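## Task

Grasp the bottle whose cap is green and raise it upright by more than half its own height, keeping it held there to the end; other bottles may be nudged aside but every one must remain standing at the end.

## Robot and tools

Robot: one Kinova Gen3 arm with seven revolute joints and a Robotiq 2F-85 parallel gripper. Column order of joints: waist, shoulder, upper arm roll, elbow, forearm roll, wrist pitch, wrist roll. Scene frame: origin on the table surface under the arm base, +z up, +y to the left when facing along +x. The base may be slightly tilted against the table. Two cameras: cam_low (504x504, a wide view of the table) and cam_wrist (504x504, on the wrist, looking along the fingers).

execute_actions takes "actions", a list holding zero or one item, and an optional "pictures" boolean (images are sent by default). An empty list only reports the current state. A wait is {"steps": N} with N up to 300 control steps of 1/30 s, counted from the previous result; time spent replying is included. A motion is {"rows": [...], "steps": N} with 1 to 15 rows and N at most 15 (default 15). Each row is applied for one step; if rows run out, the final row repeats. A refused call sends nothing.

Each row is one flat list of 10 numbers, each in [-1, 1]: seven joint values (djoint_1 to djoint_7 in the order above), then gripper position, gripper force_limit, gripper speed. The seven joint values are offsets, not targets: they are measured from the joint angles printed in the most recent result that lists them (before any such result, and for later calls within a single reply, from where the arm stands when the action begins). They are not cumulative from row to row. Scale: 1.0 equals 0.9985 rad for the first four joints and 0.8765 rad for the last three. All-zero joint values are not a pause; they pull the arm back to the reference angles. Stated joint ranges (rad): waist and both rolls ±6.283, shoulder ±2.250, elbow ±2.580, wrist pitch ±2.100. A request more than 0.013 rad beyond a range is refused; a request past the true end (which can differ by up to 0.013) is clipped and may be reported as "joint sent to its limit", possibly for an earlier action. No such line does not prove there is room left.

Gripper numbers are absolute settings. position: +1 fully open (85 mm), pads touch near -0.8, -1 closes until blocked. force_limit: pad force on a 40 mm object, roughly 20 N at -1, 128 N at 0, 235 N at +1. speed: about 20 mm/s at -1, 85 at 0, 150 at +1; quicker closing adds some grip force. Once stopped, the fingers ignore new force or speed values until position changes by at least 0.01; to lower grip force, open first. As they close, fingertips shift about 13 mm away from the wrist, so keep that clearance above the table.

Motion limits: each joint target is held within 0.304 rad (first four joints) or 0.266 rad (last three) of the measured angle, and targets are scaled back whenever they would move the gripper more than 70 mm from where it is. Joints decelerate and arrive together; large moves may still be unfinished when a result arrives. Between calls the arm keeps moving toward the last row sent until it barely moves or a step is HELD; after that only a new action makes it travel or press further.

Result lines: Joint positions (rad) and Joint velocities (rad/s) in column order; joint torques in the same order, with per-unit offsets and noise; position_measured in counts (3 open, ~78 = 60 mm, ~130 = 40 mm, ~180 = 20 mm, ~230 pads together); object_status 0 moving, 1 blocked while opening, 2 blocked while closing (a grip), 3 reached the request or fully shut. HELD marks steps where your row was partly or wholly not sent. "joint command not followed" means the clearance check altered targets (mounting posts count as arm). A new position value resets object_status to 0 for a moment. With force_limit -1, status 2 may persist after the object slips out, so confirm with images.

To grip: send position -1, keep it, and wait for object_status 2. If the object yields or slips, the fingers re-close by themselves (except at force_limit -1).

Hazards: contact torque reaching a joint's load limit (48.6 N m for the first four, 30.6 N m for the wrist joints, held weight included) triggers a TORQUE FAULT: the arm halts 10 s and drops the rest of the call. Holding loads heats motors; a MOTOR HOT line appears from 60 °C, and at 75 °C an OVER-TEMPERATURE FAULT lets the arm sag. Occasional brief tugs act on a held object. Avoid drops, slips, slams, strong collisions, hard shoves and knocking bottles over or off the table; keep the lifted bottle vertical.

zoom_image: {"camera": "cam_low" or "cam_wrist", "region": [x0, y0, x1, y1]} in pixels from the top-left, at most 504x504; it enlarges the latest image. read_manual(section="licences") only returns licence text. finished_scene(scene=current scene number) ends that scene irreversibly, grades it, and gives the next scene's task; replying without any tool call ends everything.

Each tool is called as a command line: name --argument value for each argument, lists and objects as JSON in quotes; but a table of rows of numbers goes row by row, as --pt "numbers of a row", without its own name.

## Session

execute_actions --actions '[]'

Scene clock: 0.00 s of 3900.00 s.
position_measured=3 object_status=3
Joint positions: [ 1.158  0.829  0.311  1.894 -0.799  0.95   0.27 ]
Joint velocities: [ 0.001  0.     0.001  0.    -0.    -0.     0.001]
Joint torques (N m, as the joint torque sensors report them, + toward a larger angle): no reading
Motor temperatures (°C, as the motors report them): [31 31 32 34 42 38 41]

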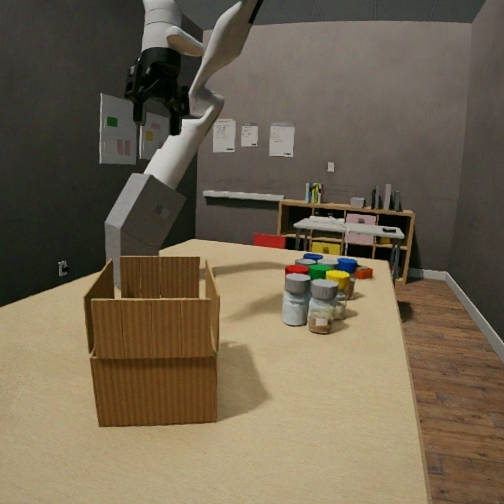

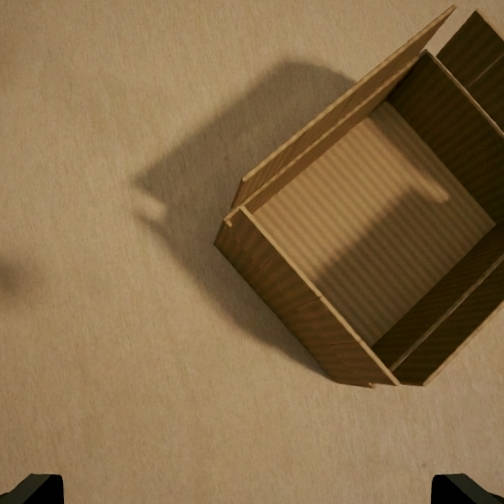

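execute_actions --actions '[{"rows":[[-0.76,-0.53,-0.311,-0.39,0.6,-0.11,-0.1,1,-0.5,0]]}]' --pictures false

execute_actions --actions '[{"steps":60}]'

Scene clock: 2.93 s of 3900.00 s.
position_measured=3 object_status=3
Joint positions: [ 0.958  0.63   0.156  1.71  -0.627  0.901  0.226]
Joint velocities: [-0.462 -0.459 -0.258 -0.341  0.401 -0.08  -0.073]
Joint torques (N m, as the joint torque sensors report them, + toward a larger angle): [  8.08 -14.88   5.47  -7.63   0.01  -0.61   0.61]
Motor temperatures (°C, as the motors report them): [31 31 32 34 42 38 41]
Steps of this call (steps 1 to 73: nothing new was sent; steps 74 to 88: all 15 steps of this action). Readings (joint positions | what the end effector reports):
74: [1.157 0.828 0.311 1.894 -0.798 0.950 0.270] | position_measured=3 object_status=3
75: [1.150 0.822 0.307 1.889 -0.793 0.948 0.268] | position_measured=3 object_status=3
77: [1.122 0.794 0.283 1.863 -0.770 0.939 0.261] | position_measured=3 object_status=3
81: [1.062 0.734 0.226 1.802 -0.718 0.922 0.245] | position_measured=3 object_status=3
88: the state above

Scene clock: 4.93 s of 3900.00 s.
position_measured=3 object_status=3
Joint positions: [ 0.399  0.3    0.001  1.505 -0.273  0.854  0.182]
Joint velocities: [-0.001  0.001  0.001  0.001 -0.001 -0.001  0.001]
Joint torques (N m, as the joint torque sensors report them, + toward a larger angle): [  7.87 -14.85   6.03  -8.62   0.89  -1.18   0.45]
Motor temperatures (°C, as the motors report them): [31 31 32 34 42 38 41]
Steps of this call (steps 1 to 60: the robot went on to your last target). Readings (joint positions | what the end effector reports):
1: [0.942 0.615 0.147 1.699 -0.613 0.898 0.223] | position_measured=3 object_status=3
2: [0.926 0.599 0.139 1.688 -0.600 0.895 0.221] | position_measured=3 object_status=3
4: [0.895 0.568 0.124 1.668 -0.572 0.891 0.217] | position_measured=3 object_status=3
8: [0.826 0.510 0.097 1.632 -0.513 0.882 0.209] | position_measured=3 object_status=3
60: the state above
The arm was judged still, so your last target was given up. Only a new action makes it travel on or press farther. Fingers that are still opening or closing keep moving.

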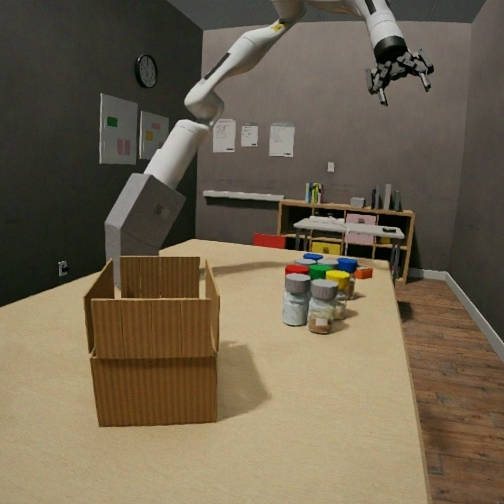

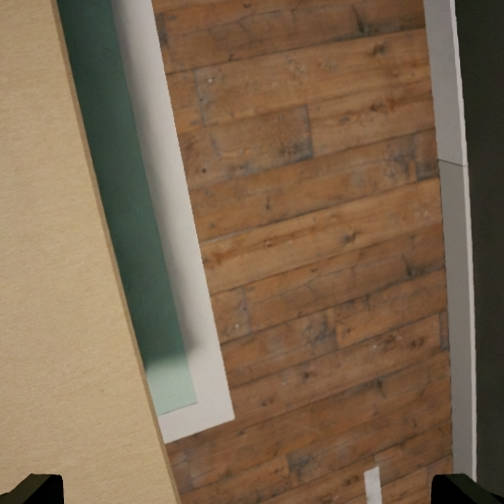

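execute_actions --actions '[{"rows":[[-0.12,0.065,0,0.61,-0.665,-0.311,0.7,1,-0.5,0]]}]' --pictures false

execute_actions --actions '[{"steps":50}]'

Scene clock: 7.97 s of 3900.00 s.
position_measured=3 object_status=3
Joint positions: [ 0.315  0.345  0.     1.811 -0.542  0.662  0.451]
Joint velocities: [-0.106  0.061 -0.001  0.756 -0.663 -0.248  0.663]
Joint torques (N m, as the joint torque sensors report them, + toward a larger angle): [  7.84 -15.09   5.52  -6.45   0.31  -0.85   0.51]
Motor temperatures (°C, as the motors report them): [32 31 32 34 42 38 41]
Steps of this call (steps 1 to 76: nothing new was sent; steps 77 to 91: all 15 steps of this action). Readings (joint positions | what the end effector reports):
77: [0.399 0.300 0.001 1.506 -0.274 0.853 0.183] | position_measured=3 object_status=3
78: [0.396 0.301 0.001 1.511 -0.278 0.848 0.187] | position_measured=3 object_status=3
80: [0.384 0.306 0.002 1.538 -0.301 0.824 0.210] | position_measured=3 object_status=3
84: [0.351 0.325 0.001 1.636 -0.388 0.747 0.296] | position_measured=3 object_status=3
91: the state above

Scene clock: 9.63 s of 3900.00 s.
position_measured=3 object_status=3
Joint positions: [ 0.28   0.365  0.001  2.114 -0.856  0.581  0.796]
Joint velocities: [ 0.001 -0.001 -0.     0.    -0.     0.     0.001]
Joint torques (N m, as the joint torque sensors report them, + toward a larger angle): [  6.3  -12.91   4.53  -4.41   0.11  -0.36   0.77]
Motor temperatures (°C, as the motors report them): [32 31 32 34 42 38 41]
Steps of this call (steps 1 to 30: the robot went on to your last target; steps 31 to 50: nothing new was sent). Readings (joint positions | what the end effector reports):
1: [0.312 0.347 0.000 1.837 -0.564 0.654 0.473] | position_measured=3 object_status=3
2: [0.309 0.349 0.000 1.862 -0.587 0.647 0.495] | position_measured=3 object_status=3
4: [0.303 0.352 0.001 1.913 -0.636 0.633 0.545] | position_measured=3 object_status=3
8: [0.291 0.359 0.000 2.017 -0.749 0.606 0.671] | position_measured=3 object_status=3
50: the state above
The arm was judged still, so your last target was given up. Only a new action makes it travel on or press farther. Fingers that are still opening or closing keep moving.

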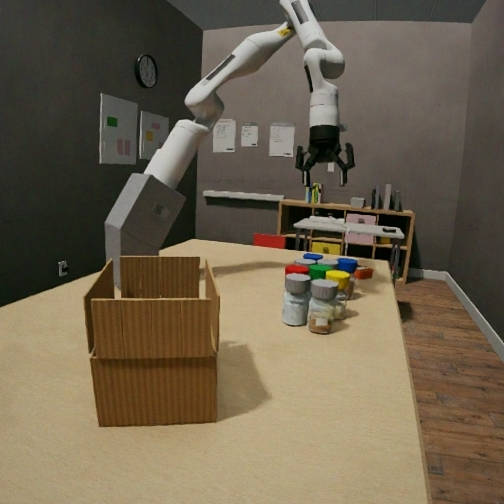

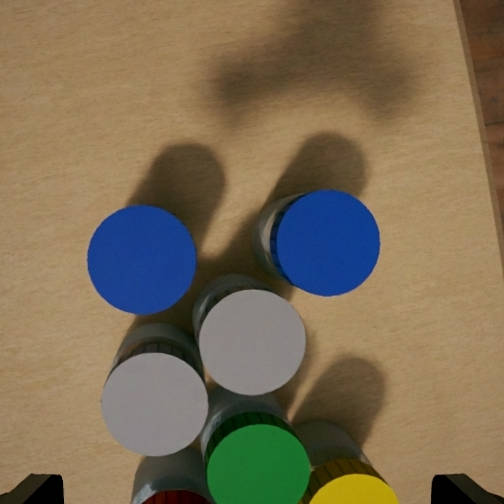

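execute_actions --actions '[{"rows":[[0.031,0.253,0,0,-0.415,-0.132,0.4,0.6,-0.5,0]]}]' --pictures false

execute_actions --actions '[{"steps":30}]'

zoom_image --camera "cam_low" --region '[250,160,410,340]'

Scene clock: 11.80 s of 3900.00 s.
position_measured=53 object_status=0
Joint positions: [ 0.309  0.609  0.001  2.114 -1.214  0.466  1.141]
Joint velocities: [ 0.007  0.057 -0.002 -0.002 -0.124 -0.022  0.107]
Joint torques (N m, as the joint torque sensors report them, + toward a larger angle): [  7.36 -16.33   5.02  -2.71   0.23  -0.01   0.81]
Motor temperatures (°C, as the motors report them): [32 31 32 34 42 38 41]
Steps of this call (steps 1 to 50: nothing new was sent; steps 51 to 65: all 15 steps of this action). Readings (joint positions | what the end effector reports):
51: [0.280 0.366 0.001 2.114 -0.857 0.581 0.797] | position_measured=3 object_status=0
52: [0.281 0.373 0.000 2.114 -0.862 0.578 0.802] | position_measured=4 object_status=0
54: [0.284 0.403 0.000 2.114 -0.890 0.566 0.830] | position_measured=15 object_status=0
58: [0.297 0.510 0.001 2.114 -1.019 0.517 0.958] | position_measured=43 object_status=0
65: the state above

Scene clock: 12.80 s of 3900.00 s.
position_measured=53 object_status=3
Joint positions: [ 0.31   0.618  0.001  2.114 -1.22   0.465  1.146]
Joint velocities: [ 0.    -0.001  0.     0.    -0.002 -0.001  0.001]
Joint torques (N m, as the joint torque sensors report them, + toward a larger angle): [  7.62 -14.52   4.86  -2.33   0.05  -0.27   0.6 ]
Motor temperatures (°C, as the motors report them): [32 31 32 34 42 38 41]
Steps of this call (steps 1 to 15: the robot went on to your last target; steps 16 to 30: nothing new was sent). Readings (joint positions | what the end effector reports):
1: [0.310 0.611 0.001 2.114 -1.217 0.466 1.144] | position_measured=53 object_status=0
2: [0.310 0.612 0.001 2.114 -1.218 0.466 1.145] | position_measured=53 object_status=0
4: [0.310 0.615 0.001 2.114 -1.219 0.465 1.146] | position_measured=53 object_status=0
8: [0.310 0.617 0.001 2.114 -1.220 0.465 1.146] | position_measured=53 object_status=3
30: the state above
The arm was judged still, so your last target was given up. Only a new action makes it travel on or press farther. Fingers that are still opening or closing keep moving.

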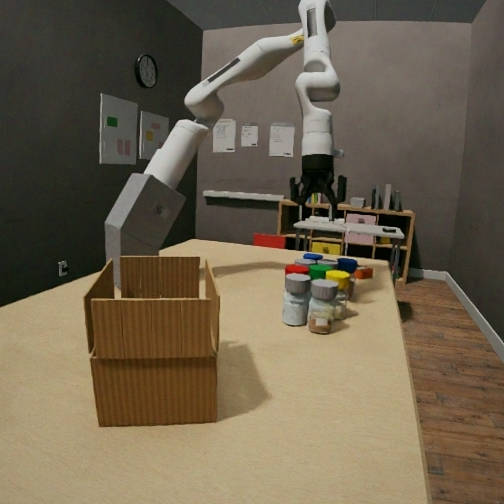

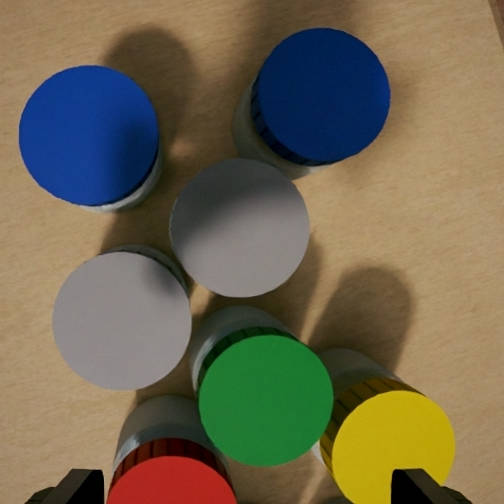

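Region (250, 160, 410, 340) of cam_low's 504x504 image, scaled by 2.800, with more detail than that image has.

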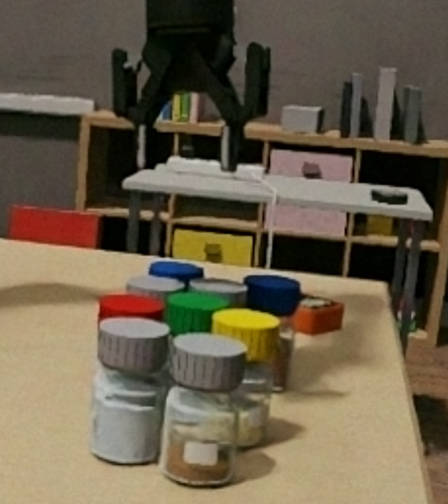

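execute_actions --actions '[{"rows":[[-0.085,0.197,0,-0.097,-0.315,-0.058,0.46,0.42,-0.5,0]]}]' --pictures false

execute_actions --actions '[{"steps":25}]'

zoom_image --camera "cam_low" --region '[250,160,410,340]'

Scene clock: 15.43 s of 3900.00 s.
position_measured=76 object_status=0
Joint positions: [ 0.228  0.809  0.     2.018 -1.494  0.415  1.543]
Joint velocities: [-0.019  0.041  0.002 -0.019 -0.048 -0.01   0.156]
Joint torques (N m, as the joint torque sensors report them, + toward a larger angle): [  8.87 -17.05   5.34  -1.55   0.13  -0.09   0.43]
Motor temperatures (°C, as the motors report them): [32 31 32 34 42 38 41]
Steps of this call (steps 1 to 64: nothing new was sent; steps 65 to 79: all 15 steps of this action). Readings (joint positions | what the end effector reports):
65: [0.310 0.619 0.001 2.114 -1.221 0.465 1.147] | position_measured=53 object_status=0
66: [0.307 0.626 0.001 2.111 -1.227 0.464 1.154] | position_measured=55 object_status=0
68: [0.294 0.656 0.001 2.097 -1.263 0.457 1.190] | position_measured=65 object_status=0
72: [0.256 0.743 0.000 2.053 -1.392 0.433 1.338] | position_measured=75 object_status=0
79: the state above

Scene clock: 16.27 s of 3900.00 s.
position_measured=76 object_status=3
Joint positions: [ 0.226  0.814  0.001  2.017 -1.496  0.414  1.55 ]
Joint velocities: [-0.    -0.     0.     0.    -0.001  0.     0.001]
Joint torques (N m, as the joint torque sensors report them, + toward a larger angle): [  8.52 -16.22   5.1   -1.35   0.28  -0.27   0.6 ]
Motor temperatures (°C, as the motors report them): [32 31 32 34 42 38 41]
Steps of this call (steps 1 to 15: the robot went on to your last target; steps 16 to 25: nothing new was sent). Readings (joint positions | what the end effector reports):
1: [0.228 0.810 0.000 2.018 -1.495 0.415 1.546] | position_measured=76 object_status=3
2: [0.227 0.811 0.000 2.018 -1.496 0.414 1.547] | position_measured=76 object_status=3
4: [0.226 0.812 0.001 2.017 -1.496 0.414 1.549] | position_measured=76 object_status=3
8: [0.226 0.814 0.001 2.017 -1.496 0.414 1.549] | position_measured=76 object_status=3
25: the state above
The arm was judged still, so your last target was given up. Only a new action makes it travel on or press farther. Fingers that are still opening or closing keep moving.

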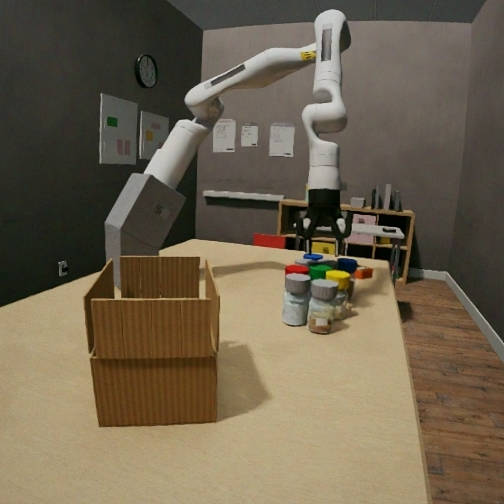

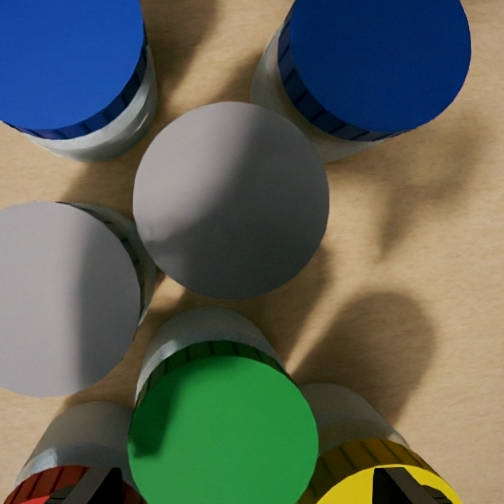

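Region (250, 160, 410, 340) of cam_low's 504x504 image, scaled by 2.800, with more detail than that image has.

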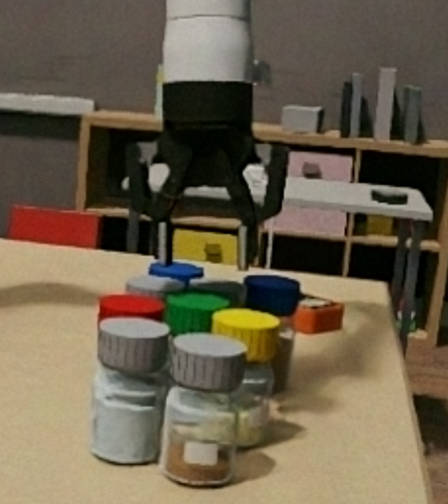

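execute_actions --actions '[{"rows":[[-0.035,0.041,0,0.002,-0.15,-0.011,0.236,0.46,-0.5,0]]}]'

Scene clock: 18.37 s of 3900.00 s.
position_measured=71 object_status=3
Joint positions: [ 0.191  0.855  0.001  2.019 -1.627  0.405  1.756]
Joint velocities: [-0.004  0.005 -0.001  0.001 -0.005 -0.001  0.009]
Joint torques (N m, as the joint torque sensors report them, + toward a larger angle): [  8.59 -16.49   4.86  -0.67   0.29  -0.16   0.4 ]
Motor temperatures (°C, as the motors report them): [32 31 32 34 42 38 41]
Steps of this call (steps 1 to 48: nothing new was sent; steps 49 to 63: all 15 steps of this action). Readings (joint positions | what the end effector reports):
49: [0.225 0.815 0.001 2.017 -1.497 0.414 1.551] | position_measured=76 object_status=0
50: [0.223 0.817 0.001 2.017 -1.503 0.414 1.560] | position_measured=75 object_status=0
52: [0.213 0.829 0.001 2.018 -1.535 0.411 1.611] | position_measured=72 object_status=0
56: [0.195 0.850 0.000 2.019 -1.612 0.406 1.733] | position_measured=71 object_status=0
63: the state above

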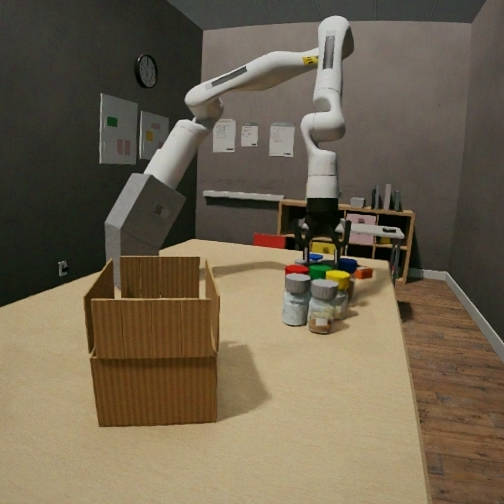

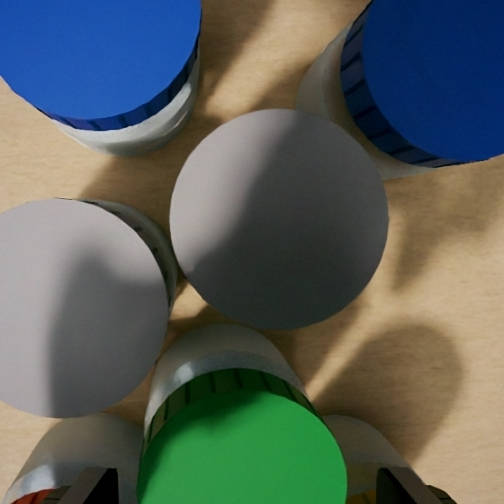

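execute_actions --actions '[{"rows":[[-0.014,-0.005,0,0.004,-0.01,0,-0.06,0.44,-0.5,0],[-0.014,-0.005,0,0.004,-0.01,0,-0.06,0.44,-0.5,0],[-0.014,-0.005,0,0.004,-0.01,0,-0.06,0.44,-0.5,0],[-0.014,-0.005,0,0.004,-0.01,0,-0.06,0.44,-0.5,0],[-0.014,-0.005,0,0.004,-0.01,0,-0.06,0.44,-0.5,0],[-0.021,0.012,0,-0.004,-0.043,-0.002,-0.034,0.44,-0.5,0],[-0.021,0.012,0,-0.004,-0.043,-0.002,-0.034,0.44,-0.5,0],[-0.028,0.03,0,-0.013,-0.076,-0.004,-0.008,0.44,-0.5,0],[-0.028,0.03,0,-0.013,-0.076,-0.004,-0.008,0.44,-0.5,0],[-0.043,0.065,0,-0.03,-0.143,-0.009,0.045,0.44,-0.5,0]]}]' --pictures false

execute_actions --actions '[{"steps":20}]'

zoom_image --camera "cam_low" --region '[250,160,410,340]'

Scene clock: 20.90 s of 3900.00 s.
position_measured=73 object_status=3
Joint positions: [ 0.152  0.912  0.     1.993 -1.741  0.398  1.786]
Joint velocities: [-0.036  0.082 -0.    -0.051 -0.182 -0.013  0.14 ]
Joint torques (N m, as the joint torque sensors report them, + toward a larger angle): [  9.11 -18.8    5.43  -0.12  -0.05  -0.39   0.69]
Motor temperatures (°C, as the motors report them): [32 31 32 34 42 38 41]
Steps of this call (steps 1 to 15: the robot went on to your last target; steps 16 to 61: nothing new was sent; steps 62 to 76: all 15 steps of this action). Readings (joint positions | what the end effector reports):
62: [0.190 0.855 0.001 2.019 -1.628 0.405 1.755] | position_measured=71 object_status=0
63: [0.187 0.854 0.001 2.020 -1.629 0.404 1.746] | position_measured=72 object_status=0
65: [0.181 0.851 0.001 2.022 -1.633 0.405 1.722] | position_measured=73 object_status=0
69: [0.174 0.861 0.001 2.018 -1.651 0.404 1.719] | position_measured=73 object_status=0
76: the state above

Scene clock: 21.57 s of 3900.00 s.
position_measured=73 object_status=3
Joint positions: [ 0.148  0.92   0.001  1.989 -1.752  0.397  1.795]
Joint velocities: [-0.    -0.     0.     0.    -0.    -0.001  0.   ]
Joint torques (N m, as the joint torque sensors report them, + toward a larger angle): [  8.71 -16.66   4.94  -0.02   0.14  -0.28   0.56]
Motor temperatures (°C, as the motors report them): [32 31 32 34 42 38 41]
Steps of this call (steps 1 to 20: the robot went on to your last target). Readings (joint positions | what the end effector reports):
1: [0.151 0.914 0.000 1.992 -1.746 0.397 1.790] | position_measured=73 object_status=3
2: [0.150 0.915 0.000 1.991 -1.748 0.397 1.792] | position_measured=73 object_status=3
4: [0.149 0.917 0.001 1.990 -1.751 0.397 1.794] | position_measured=73 object_status=3
8: [0.149 0.919 0.001 1.989 -1.752 0.397 1.795] | position_measured=73 object_status=3
20: the state above

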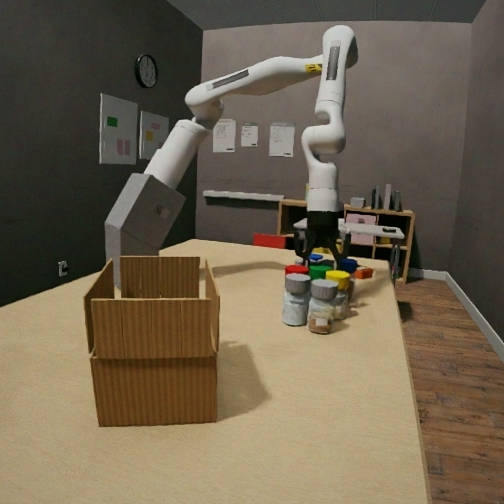

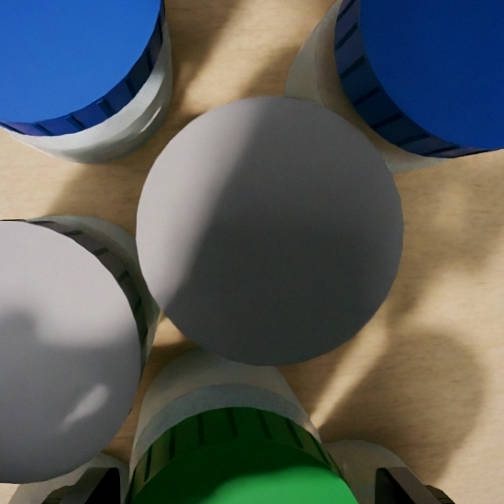

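Region (250, 160, 410, 340) of cam_low's 504x504 image, scaled by 2.800, with more detail than that image has.

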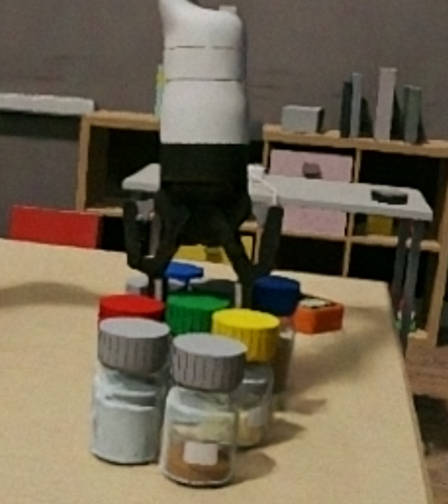

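execute_actions --actions '[{"rows":[[0,0,0,0,0,0,0,-1,-0.4,-0.5]]}]' --pictures false

execute_actions --actions '[{"steps":15}]' --pictures false

execute_actions --actions '[{"rows":[[0.09,-0.21,0,0.08,0.38,0.04,-0.3,-1,-0.4,-0.5]]}]' --pictures false

execute_actions --actions '[{"steps":25}]'

Scene clock: 23.03 s of 3900.00 s.
position_measured=98 object_status=2
Joint positions: [ 0.149  0.918  0.001  1.99  -1.752  0.397  1.795]
Joint velocities: [ 0.    -0.     0.    -0.     0.     0.001 -0.001]
Joint torques (N m, as the joint torque sensors report them, + toward a larger angle): [  8.33 -15.74   4.36  -1.01  -0.1   -0.22   0.64]
Motor temperatures (°C, as the motors report them): [32 31 32 34 42 38 41]
Steps of this call (steps 1 to 15: the robot went on to your last target; steps 16 to 29: nothing new was sent; steps 30 to 44: all 15 steps of this action). Readings (joint positions | what the end effector reports):
30: [0.148 0.920 0.001 1.989 -1.752 0.397 1.795] | position_measured=73 object_status=0
31: [0.148 0.920 0.001 1.989 -1.752 0.397 1.795] | position_measured=74 object_status=0
33: [0.148 0.920 0.001 1.989 -1.752 0.397 1.795] | position_measured=80 object_status=0
37: [0.149 0.918 0.001 1.990 -1.752 0.397 1.795] | position_measured=96 object_status=0
44: the state above

Scene clock: 23.53 s of 3900.00 s.
position_measured=98 object_status=2
Joint positions: [ 0.149  0.918  0.001  1.99  -1.752  0.397  1.795]
Joint velocities: [ 0.     0.    -0.001 -0.001 -0.001 -0.001  0.002]
Joint torques (N m, as the joint torque sensors report them, + toward a larger angle): [  8.01 -15.88   4.48  -0.98   0.09  -0.07   0.63]
Motor temperatures (°C, as the motors report them): [32 31 32 34 42 38 41]
Steps of this call (steps 1 to 15: the robot went on to your last target). Readings (joint positions | what the end effector reports):
1: [0.149 0.918 0.001 1.990 -1.752 0.397 1.795] | position_measured=98 object_status=2
2: [0.149 0.918 0.001 1.990 -1.752 0.397 1.795] | position_measured=98 object_status=2
4: [0.149 0.918 0.001 1.990 -1.752 0.397 1.795] | position_measured=98 object_status=2
8: [0.149 0.918 0.001 1.990 -1.752 0.397 1.795] | position_measured=98 object_status=2
15: the state above
The arm was judged still, so your last target was given up. Only a new action makes it travel on or press farther. Fingers that are still opening or closing keep moving.

Scene clock: 24.03 s of 3900.00 s.
position_measured=98 object_status=2
Joint positions: [ 0.236  0.715  0.001  2.069 -1.421  0.432  1.534]
Joint velocities: [ 0.023 -0.046 -0.008  0.015  0.038  0.004 -0.021]
Joint torques (N m, as the joint torque sensors report them, + toward a larger angle): [  8.26 -16.52   5.53  -2.03  -0.03  -0.24   0.87]
Motor temperatures (°C, as the motors report them): [32 31 32 34 42 38 41]
Steps of this call (steps 1 to 15: all 15 steps of this action). Readings (joint positions | what the end effector reports):
1: [0.150 0.917 0.001 1.991 -1.751 0.397 1.794] | position_measured=98 object_status=2
2: [0.152 0.911 0.000 1.993 -1.745 0.398 1.788] | position_measured=98 object_status=2
4: [0.165 0.882 -0.001 2.003 -1.712 0.402 1.755] | position_measured=98 object_status=2
8: [0.206 0.786 0.001 2.039 -1.569 0.418 1.633] | position_measured=98 object_status=2
15: the state above

Scene clock: 24.87 s of 3900.00 s.
position_measured=98 object_status=2
Joint positions: [ 0.239  0.709  0.001  2.07  -1.419  0.432  1.532]
Joint velocities: [-0.     0.001  0.     0.    -0.     0.001 -0.001]
Joint torques (N m, as the joint torque sensors report them, + toward a larger angle): [  8.61 -16.33   5.18  -1.96   0.11  -0.46   0.61]
Motor temperatures (°C, as the motors report them): [32 31 32 34 42 38 41]
Steps of this call (steps 1 to 15: the robot went on to your last target; steps 16 to 25: nothing new was sent). Readings (joint positions | what the end effector reports):
1: [0.237 0.713 0.001 2.070 -1.421 0.432 1.533] | position_measured=98 object_status=2
2: [0.237 0.712 0.001 2.070 -1.420 0.432 1.533] | position_measured=98 object_status=2
4: [0.238 0.710 0.001 2.070 -1.419 0.432 1.533] | position_measured=98 object_status=2
8: [0.239 0.709 0.001 2.070 -1.419 0.432 1.532] | position_measured=98 object_status=2
25: the state above
The arm was judged still, so your last target was given up. Only a new action makes it travel on or press farther. Fingers that are still opening or closing keep moving.

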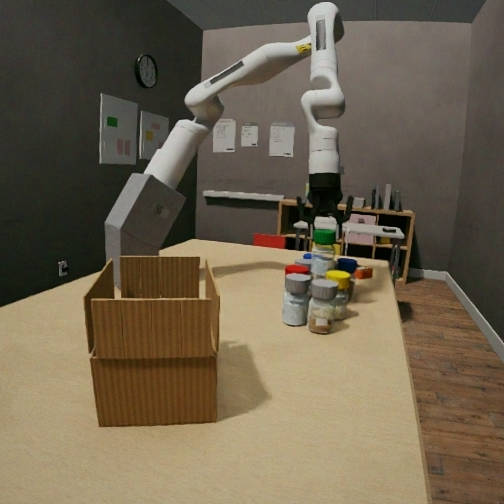

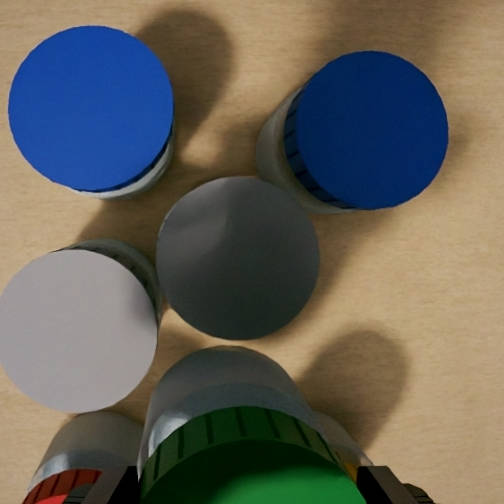

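finished_scene --scene 1

The scene is finished: the task was done.


## Next scene

Grasp the bottle whose cap is yellow and raise it upright by more than half its own height, keeping it held there to the end; other bottles may be nudged aside but every one must remain standing at the end.

execute_actions --actions '[]'

Scene clock: 0.00 s of 3900.00 s.
position_measured=3 object_status=3
Joint positions: [ 1.617  1.325 -0.56   1.497 -0.815  0.998  2.782]
Joint velocities: [ 0.     0.001  0.     0.     0.     0.001 -0.001]
Joint torques (N m, as the joint torque sensors report them, + toward a larger angle): no reading
Motor temperatures (°C, as the motors report them): [32 31 32 34 42 38 41]

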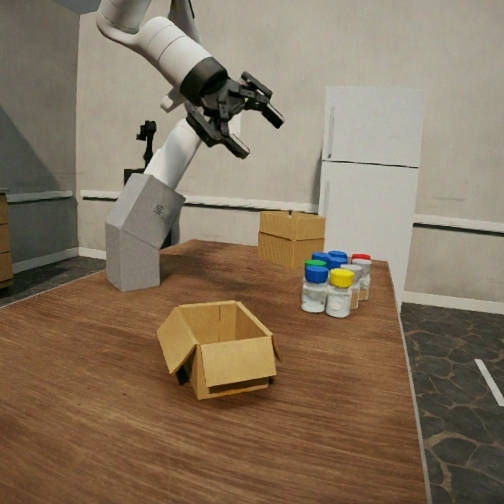

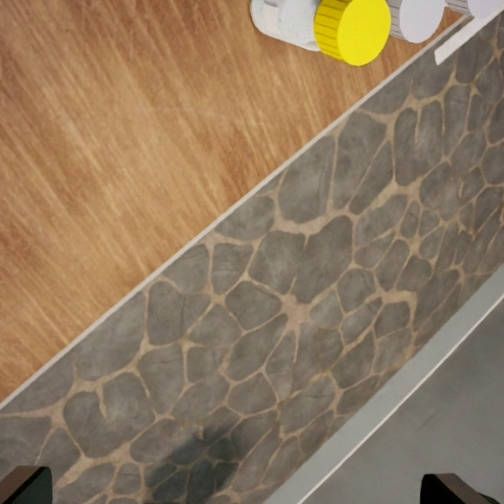

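execute_actions --actions '[{"rows":[[-0.7,-0.623,0.561,0.445,-0.325,-0.598,-0.9,0.6,-0.5,0]]}]' --pictures false

execute_actions --actions '[{"steps":50}]' --pictures false

execute_actions --actions '[{"rows":[[-0.669,0,0,0,0,0,-0.905,0.6,-0.5,0]]}]' --pictures false

execute_actions --actions '[{"steps":40}]'

Scene clock: 2.03 s of 3900.00 s.
position_measured=53 object_status=0
Joint positions: [ 1.154  0.873 -0.125  1.88  -1.074  0.609  2.385]
Joint velocities: [-1.226 -1.019  0.912  0.484 -0.223 -0.888 -1.121]
Joint torques (N m, as the joint torque sensors report them, + toward a larger angle): [  7.09 -14.84   1.75  -6.61  -0.68   0.51   0.5 ]
Motor temperatures (°C, as the motors report them): [32 31 32 34 42 38 41]
Steps of this call (steps 1 to 46: nothing new was sent; steps 47 to 61: all 15 steps of this action). Readings (joint positions | what the end effector reports):
47: [1.616 1.323 -0.559 1.498 -0.815 0.997 2.781] | position_measured=3 object_status=0
48: [1.609 1.316 -0.553 1.504 -0.820 0.992 2.777] | position_measured=5 object_status=0
50: [1.579 1.285 -0.527 1.531 -0.843 0.969 2.754] | position_measured=15 object_status=0
54: [1.452 1.160 -0.407 1.652 -0.947 0.863 2.648] | position_measured=43 object_status=0
61: the state above

Scene clock: 3.70 s of 3900.00 s.
position_measured=53 object_status=3
Joint positions: [ 0.918  0.702 -0.     1.942 -1.1    0.474  1.993]
Joint velocities: [ 0.001 -0.    -0.001 -0.    -0.001  0.001 -0.   ]
Joint torques (N m, as the joint torque sensors report them, + toward a larger angle): [  8.42 -14.75   5.25  -6.24  -0.27  -0.95   0.65]
Motor temperatures (°C, as the motors report them): [32 31 32 34 42 38 41]
Steps of this call (steps 1 to 30: the robot went on to your last target; steps 31 to 50: nothing new was sent). Readings (joint positions | what the end effector reports):
1: [1.114 0.841 -0.097 1.894 -1.080 0.581 2.347] | position_measured=53 object_status=0
2: [1.077 0.813 -0.075 1.905 -1.085 0.557 2.307] | position_measured=53 object_status=0
4: [1.018 0.770 -0.044 1.921 -1.092 0.522 2.226] | position_measured=53 object_status=0
8: [0.947 0.721 -0.010 1.937 -1.098 0.485 2.067] | position_measured=53 object_status=3
50: the state above
The arm was judged still, so your last target was given up. Only a new action makes it travel on or press farther. Fingers that are still opening or closing keep moving.

Scene clock: 4.20 s of 3900.00 s.
position_measured=53 object_status=3
Joint positions: [ 0.607  0.702  0.     1.941 -1.1    0.474  1.727]
Joint velocities: [-0.742 -0.    -0.002 -0.    -0.001  0.    -0.651]
Joint torques (N m, as the joint torque sensors report them, + toward a larger angle): [  9.11 -15.51   5.65  -4.71   0.05  -0.61   0.44]
Motor temperatures (°C, as the motors report them): [32 31 32 34 42 38 41]
Steps of this call (steps 1 to 15: all 15 steps of this action). Readings (joint positions | what the end effector reports):
1: [0.917 0.702 0.000 1.942 -1.100 0.474 1.992] | position_measured=53 object_status=3
2: [0.910 0.702 0.001 1.942 -1.099 0.473 1.988] | position_measured=53 object_status=3
4: [0.880 0.702 0.003 1.942 -1.099 0.473 1.965] | position_measured=53 object_status=3
8: [0.780 0.702 0.000 1.941 -1.100 0.474 1.879] | position_measured=53 object_status=3
15: the state above

Scene clock: 5.53 s of 3900.00 s.
position_measured=53 object_status=3
Joint positions: [ 0.25   0.702 -0.     1.942 -1.1    0.474  1.2  ]
Joint velocities: [ 0.001 -0.003 -0.    -0.     0.001 -0.002  0.001]
Joint torques (N m, as the joint torque sensors report them, + toward a larger angle): [  8.78 -16.34   4.98  -2.86   0.07  -0.3    0.65]
Motor temperatures (°C, as the motors report them): [32 31 32 34 42 38 41]
Steps of this call (steps 1 to 40: the robot went on to your last target). Readings (joint positions | what the end effector reports):
1: [0.582 0.703 0.000 1.941 -1.100 0.474 1.705] | position_measured=53 object_status=3
2: [0.557 0.703 0.000 1.941 -1.100 0.474 1.683] | position_measured=53 object_status=3
4: [0.508 0.703 0.000 1.941 -1.100 0.474 1.639] | position_measured=53 object_status=3
8: [0.409 0.703 -0.000 1.941 -1.100 0.474 1.534] | position_measured=53 object_status=3
40: the state above

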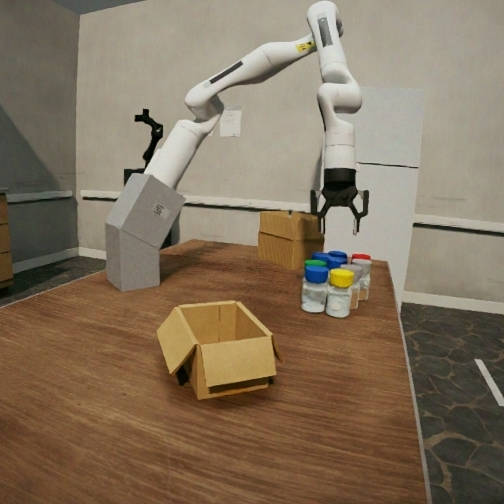

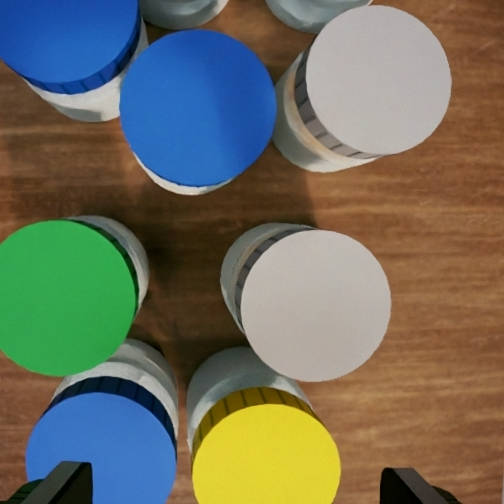

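execute_actions --actions '[{"rows":[[-0.018,0.144,0,-0.09,-0.123,-0.032,-0.978,0.5,-0.5,0]]}]' --pictures false

execute_actions --actions '[{"steps":30}]'

Scene clock: 7.67 s of 3900.00 s.
position_measured=66 object_status=3
Joint positions: [ 0.233  0.839 -0.     1.856 -1.203  0.447  0.696]
Joint velocities: [-0.008  0.06   0.    -0.034 -0.038 -0.009 -1.215]
Joint torques (N m, as the joint torque sensors report them, + toward a larger angle): [  9.65 -17.51   5.12  -2.2    0.2   -0.21   0.64]
Motor temperatures (°C, as the motors report them): [32 31 32 34 42 38 41]
Steps of this call (steps 1 to 15: the robot went on to your last target; steps 16 to 49: nothing new was sent; steps 50 to 64: all 15 steps of this action). Readings (joint positions | what the end effector reports):
50: [0.250 0.704 -0.000 1.941 -1.100 0.474 1.198] | position_measured=53 object_status=0
51: [0.249 0.710 -0.000 1.938 -1.104 0.473 1.189] | position_measured=55 object_status=0
53: [0.245 0.740 -0.000 1.920 -1.123 0.468 1.140] | position_measured=62 object_status=0
57: [0.238 0.802 -0.000 1.880 -1.174 0.454 0.981] | position_measured=66 object_status=0
64: the state above

Scene clock: 8.67 s of 3900.00 s.
position_measured=66 object_status=3
Joint positions: [ 0.232  0.846 -0.     1.852 -1.207  0.446  0.343]
Joint velocities: [ 0.001 -0.     0.    -0.     0.001 -0.    -0.   ]
Joint torques (N m, as the joint torque sensors report them, + toward a larger angle): [  9.42 -17.75   5.24  -2.43   0.26  -0.35   0.55]
Motor temperatures (°C, as the motors report them): [32 31 32 34 42 38 41]
Steps of this call (steps 1 to 30: the robot went on to your last target). Readings (joint positions | what the end effector reports):
1: [0.233 0.840 -0.000 1.855 -1.204 0.447 0.656] | position_measured=66 object_status=3
2: [0.233 0.842 -0.000 1.854 -1.205 0.446 0.615] | position_measured=66 object_status=3
4: [0.233 0.844 -0.000 1.853 -1.206 0.446 0.534] | position_measured=66 object_status=3
8: [0.232 0.846 -0.000 1.852 -1.207 0.446 0.385] | position_measured=66 object_status=3
30: the state above
The arm was judged still, so your last target was given up. Only a new action makes it travel on or press farther. Fingers that are still opening or closing keep moving.

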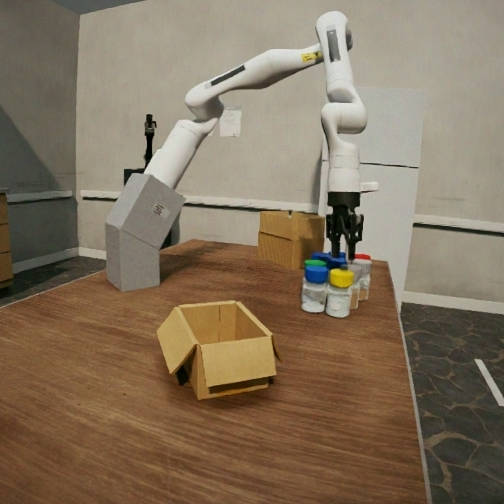

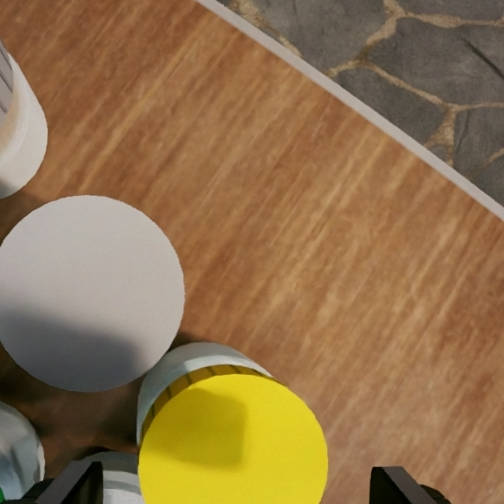

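execute_actions --actions '[{"rows":[[-0.024,0.053,0,-0.018,-0.098,-0.02,0.08,0.5,-0.5,0],[-0.024,0.053,0,-0.018,-0.098,-0.02,0.08,0.5,-0.5,0],[-0.024,0.053,0,-0.018,-0.098,-0.02,0.08,0.5,-0.5,0],[-0.024,0.053,0,-0.018,-0.098,-0.02,0.08,0.5,-0.5,0],[-0.048,0.106,0,-0.041,-0.195,-0.041,0.16,0.5,-0.5,0]]}]'

zoom_image --camera "cam_low" --region '[250,160,410,340]'

Scene clock: 10.70 s of 3900.00 s.
position_measured=66 object_status=3
Joint positions: [ 0.185  0.95  -0.     1.811 -1.377  0.41   0.482]
Joint velocities: [-0.01   0.02   0.001 -0.004 -0.013 -0.001  0.011]
Joint torques (N m, as the joint torque sensors report them, + toward a larger angle): [  9.47 -18.39   5.3   -1.57  -0.1   -0.09   0.74]
Motor temperatures (°C, as the motors report them): [32 31 32 34 42 38 41]
Steps of this call (steps 1 to 46: nothing new was sent; steps 47 to 61: all 15 steps of this action). Readings (joint positions | what the end effector reports):
47: [0.232 0.848 -0.000 1.852 -1.209 0.446 0.344] | position_measured=66 object_status=3
48: [0.228 0.854 0.000 1.849 -1.217 0.444 0.350] | position_measured=66 object_status=3
50: [0.218 0.878 0.000 1.842 -1.253 0.436 0.380] | position_measured=66 object_status=3
54: [0.196 0.927 -0.000 1.822 -1.336 0.419 0.448] | position_measured=66 object_status=3
61: the state above

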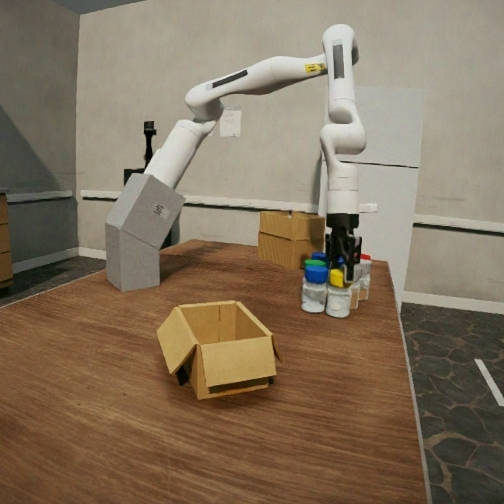

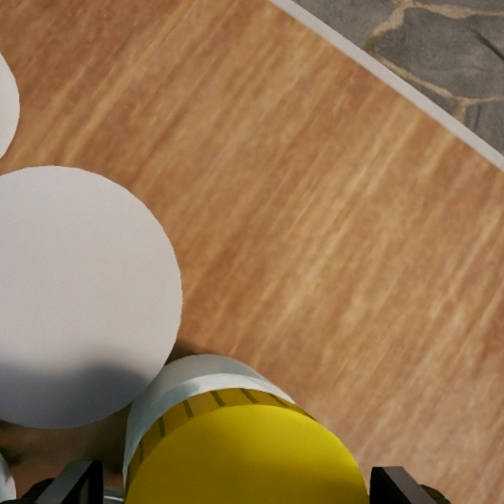

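Region (250, 160, 410, 340) of cam_low's 504x504 image, scaled by 2.800, with more detail than that image has.

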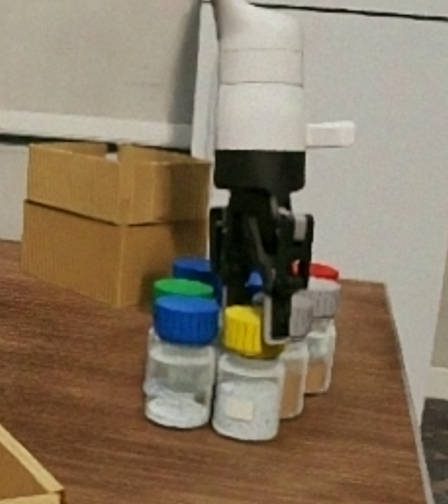

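execute_actions --actions '[{"rows":[[0,0.008,0,-0.004,0,0,0,-1,-0.4,-0.5]]}]' --pictures false

execute_actions --actions '[{"steps":10}]' --pictures false

execute_actions --actions '[{"rows":[[0.085,-0.2,0,0.075,0.33,0.08,-0.27,-1,-0.4,-0.5]]}]' --pictures false

execute_actions --actions '[{"steps":25}]'

Scene clock: 12.20 s of 3900.00 s.
position_measured=96 object_status=2
Joint positions: [ 0.186  0.955 -0.     1.809 -1.377  0.411  0.482]
Joint velocities: [ 0.002  0.001 -0.     0.     0.     0.001 -0.001]
Joint torques (N m, as the joint torque sensors report them, + toward a larger angle): [  8.92 -16.23   5.27  -2.7   -0.17  -0.95   0.56]
Motor temperatures (°C, as the motors report them): [32 31 32 34 42 38 41]
Steps of this call (steps 1 to 15: the robot went on to your last target; steps 16 to 30: nothing new was sent; steps 31 to 45: all 15 steps of this action). Readings (joint positions | what the end effector reports):
31: [0.184 0.953 -0.000 1.810 -1.378 0.410 0.483] | position_measured=66 object_status=0
32: [0.185 0.955 -0.000 1.809 -1.378 0.410 0.483] | position_measured=67 object_status=0
34: [0.185 0.956 -0.000 1.808 -1.378 0.410 0.482] | position_measured=74 object_status=0
38: [0.186 0.956 0.000 1.808 -1.377 0.411 0.482] | position_measured=91 object_status=0
45: the state above

Scene clock: 12.53 s of 3900.00 s.
position_measured=96 object_status=2
Joint positions: [ 0.186  0.955 -0.     1.809 -1.377  0.411  0.482]
Joint velocities: [ 0.001  0.001 -0.001 -0.    -0.    -0.001  0.001]
Joint torques (N m, as the joint torque sensors report them, + toward a larger angle): [  9.32 -16.34   5.35  -2.62  -0.15  -1.13   0.55]
Motor temperatures (°C, as the motors report them): [32 31 32 34 42 38 41]
Steps of this call (steps 1 to 10: the robot went on to your last target). Readings (joint positions | what the end effector reports):
1: [0.186 0.955 -0.000 1.809 -1.377 0.411 0.482] | position_measured=96 object_status=2
2: [0.186 0.955 -0.000 1.809 -1.377 0.411 0.482] | position_measured=96 object_status=2
4: [0.186 0.955 -0.000 1.809 -1.377 0.411 0.482] | position_measured=96 object_status=2
8: [0.186 0.955 -0.000 1.809 -1.377 0.411 0.482] | position_measured=96 object_status=2
10: the state above

Scene clock: 13.03 s of 3900.00 s.
position_measured=96 object_status=2
Joint positions: [ 0.269  0.76   0.     1.883 -1.089  0.481  0.246]
Joint velocities: [ 0.018 -0.038 -0.009  0.013  0.014  0.009 -0.013]
Joint torques (N m, as the joint torque sensors report them, + toward a larger angle): [  9.71 -17.86   5.73  -3.4    0.28  -0.26   0.48]
Motor temperatures (°C, as the motors report them): [32 32 32 34 42 38 41]
Steps of this call (steps 1 to 15: all 15 steps of this action). Readings (joint positions | what the end effector reports):
1: [0.187 0.954 -0.000 1.809 -1.376 0.412 0.481] | position_measured=96 object_status=2
2: [0.189 0.949 -0.001 1.812 -1.370 0.413 0.475] | position_measured=96 object_status=2
4: [0.201 0.921 -0.002 1.823 -1.335 0.422 0.445] | position_measured=96 object_status=2
8: [0.243 0.821 -0.000 1.858 -1.192 0.457 0.326] | position_measured=96 object_status=2
15: the state above

Scene clock: 13.87 s of 3900.00 s.
position_measured=96 object_status=2
Joint positions: [ 0.271  0.756 -0.     1.884 -1.088  0.481  0.245]
Joint velocities: [ 0.002  0.001  0.     0.    -0.001  0.     0.   ]
Joint torques (N m, as the joint torque sensors report them, + toward a larger angle): [  9.99 -17.92   5.77  -3.3    0.13  -0.43   0.4 ]
Motor temperatures (°C, as the motors report them): [32 32 32 34 42 38 41]
Steps of this call (steps 1 to 15: the robot went on to your last target; steps 16 to 25: nothing new was sent). Readings (joint positions | what the end effector reports):
1: [0.269 0.759 -0.000 1.883 -1.088 0.481 0.246] | position_measured=96 object_status=2
2: [0.270 0.758 -0.000 1.883 -1.088 0.481 0.246] | position_measured=96 object_status=2
4: [0.270 0.757 -0.000 1.883 -1.088 0.481 0.246] | position_measured=96 object_status=2
8: [0.271 0.756 -0.000 1.884 -1.088 0.481 0.245] | position_measured=96 object_status=2
25: the state above
The arm was judged still, so your last target was given up. Only a new action makes it travel on or press farther. Fingers that are still opening or closing keep moving.

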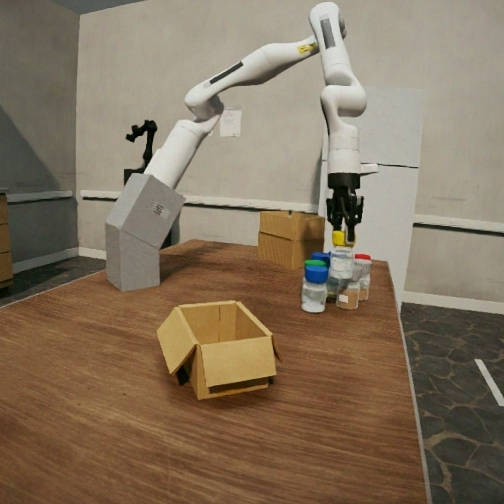

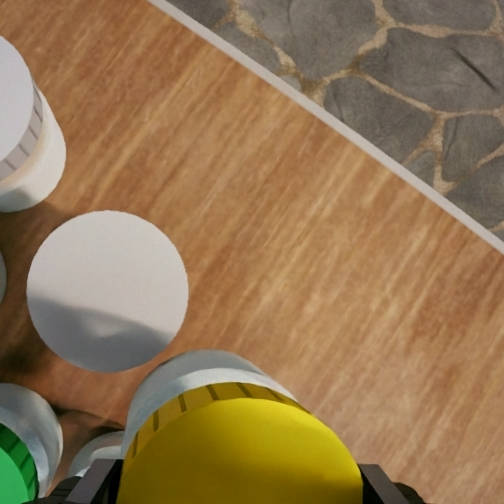

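finished_scene --scene 2

The scene is finished: the task was done.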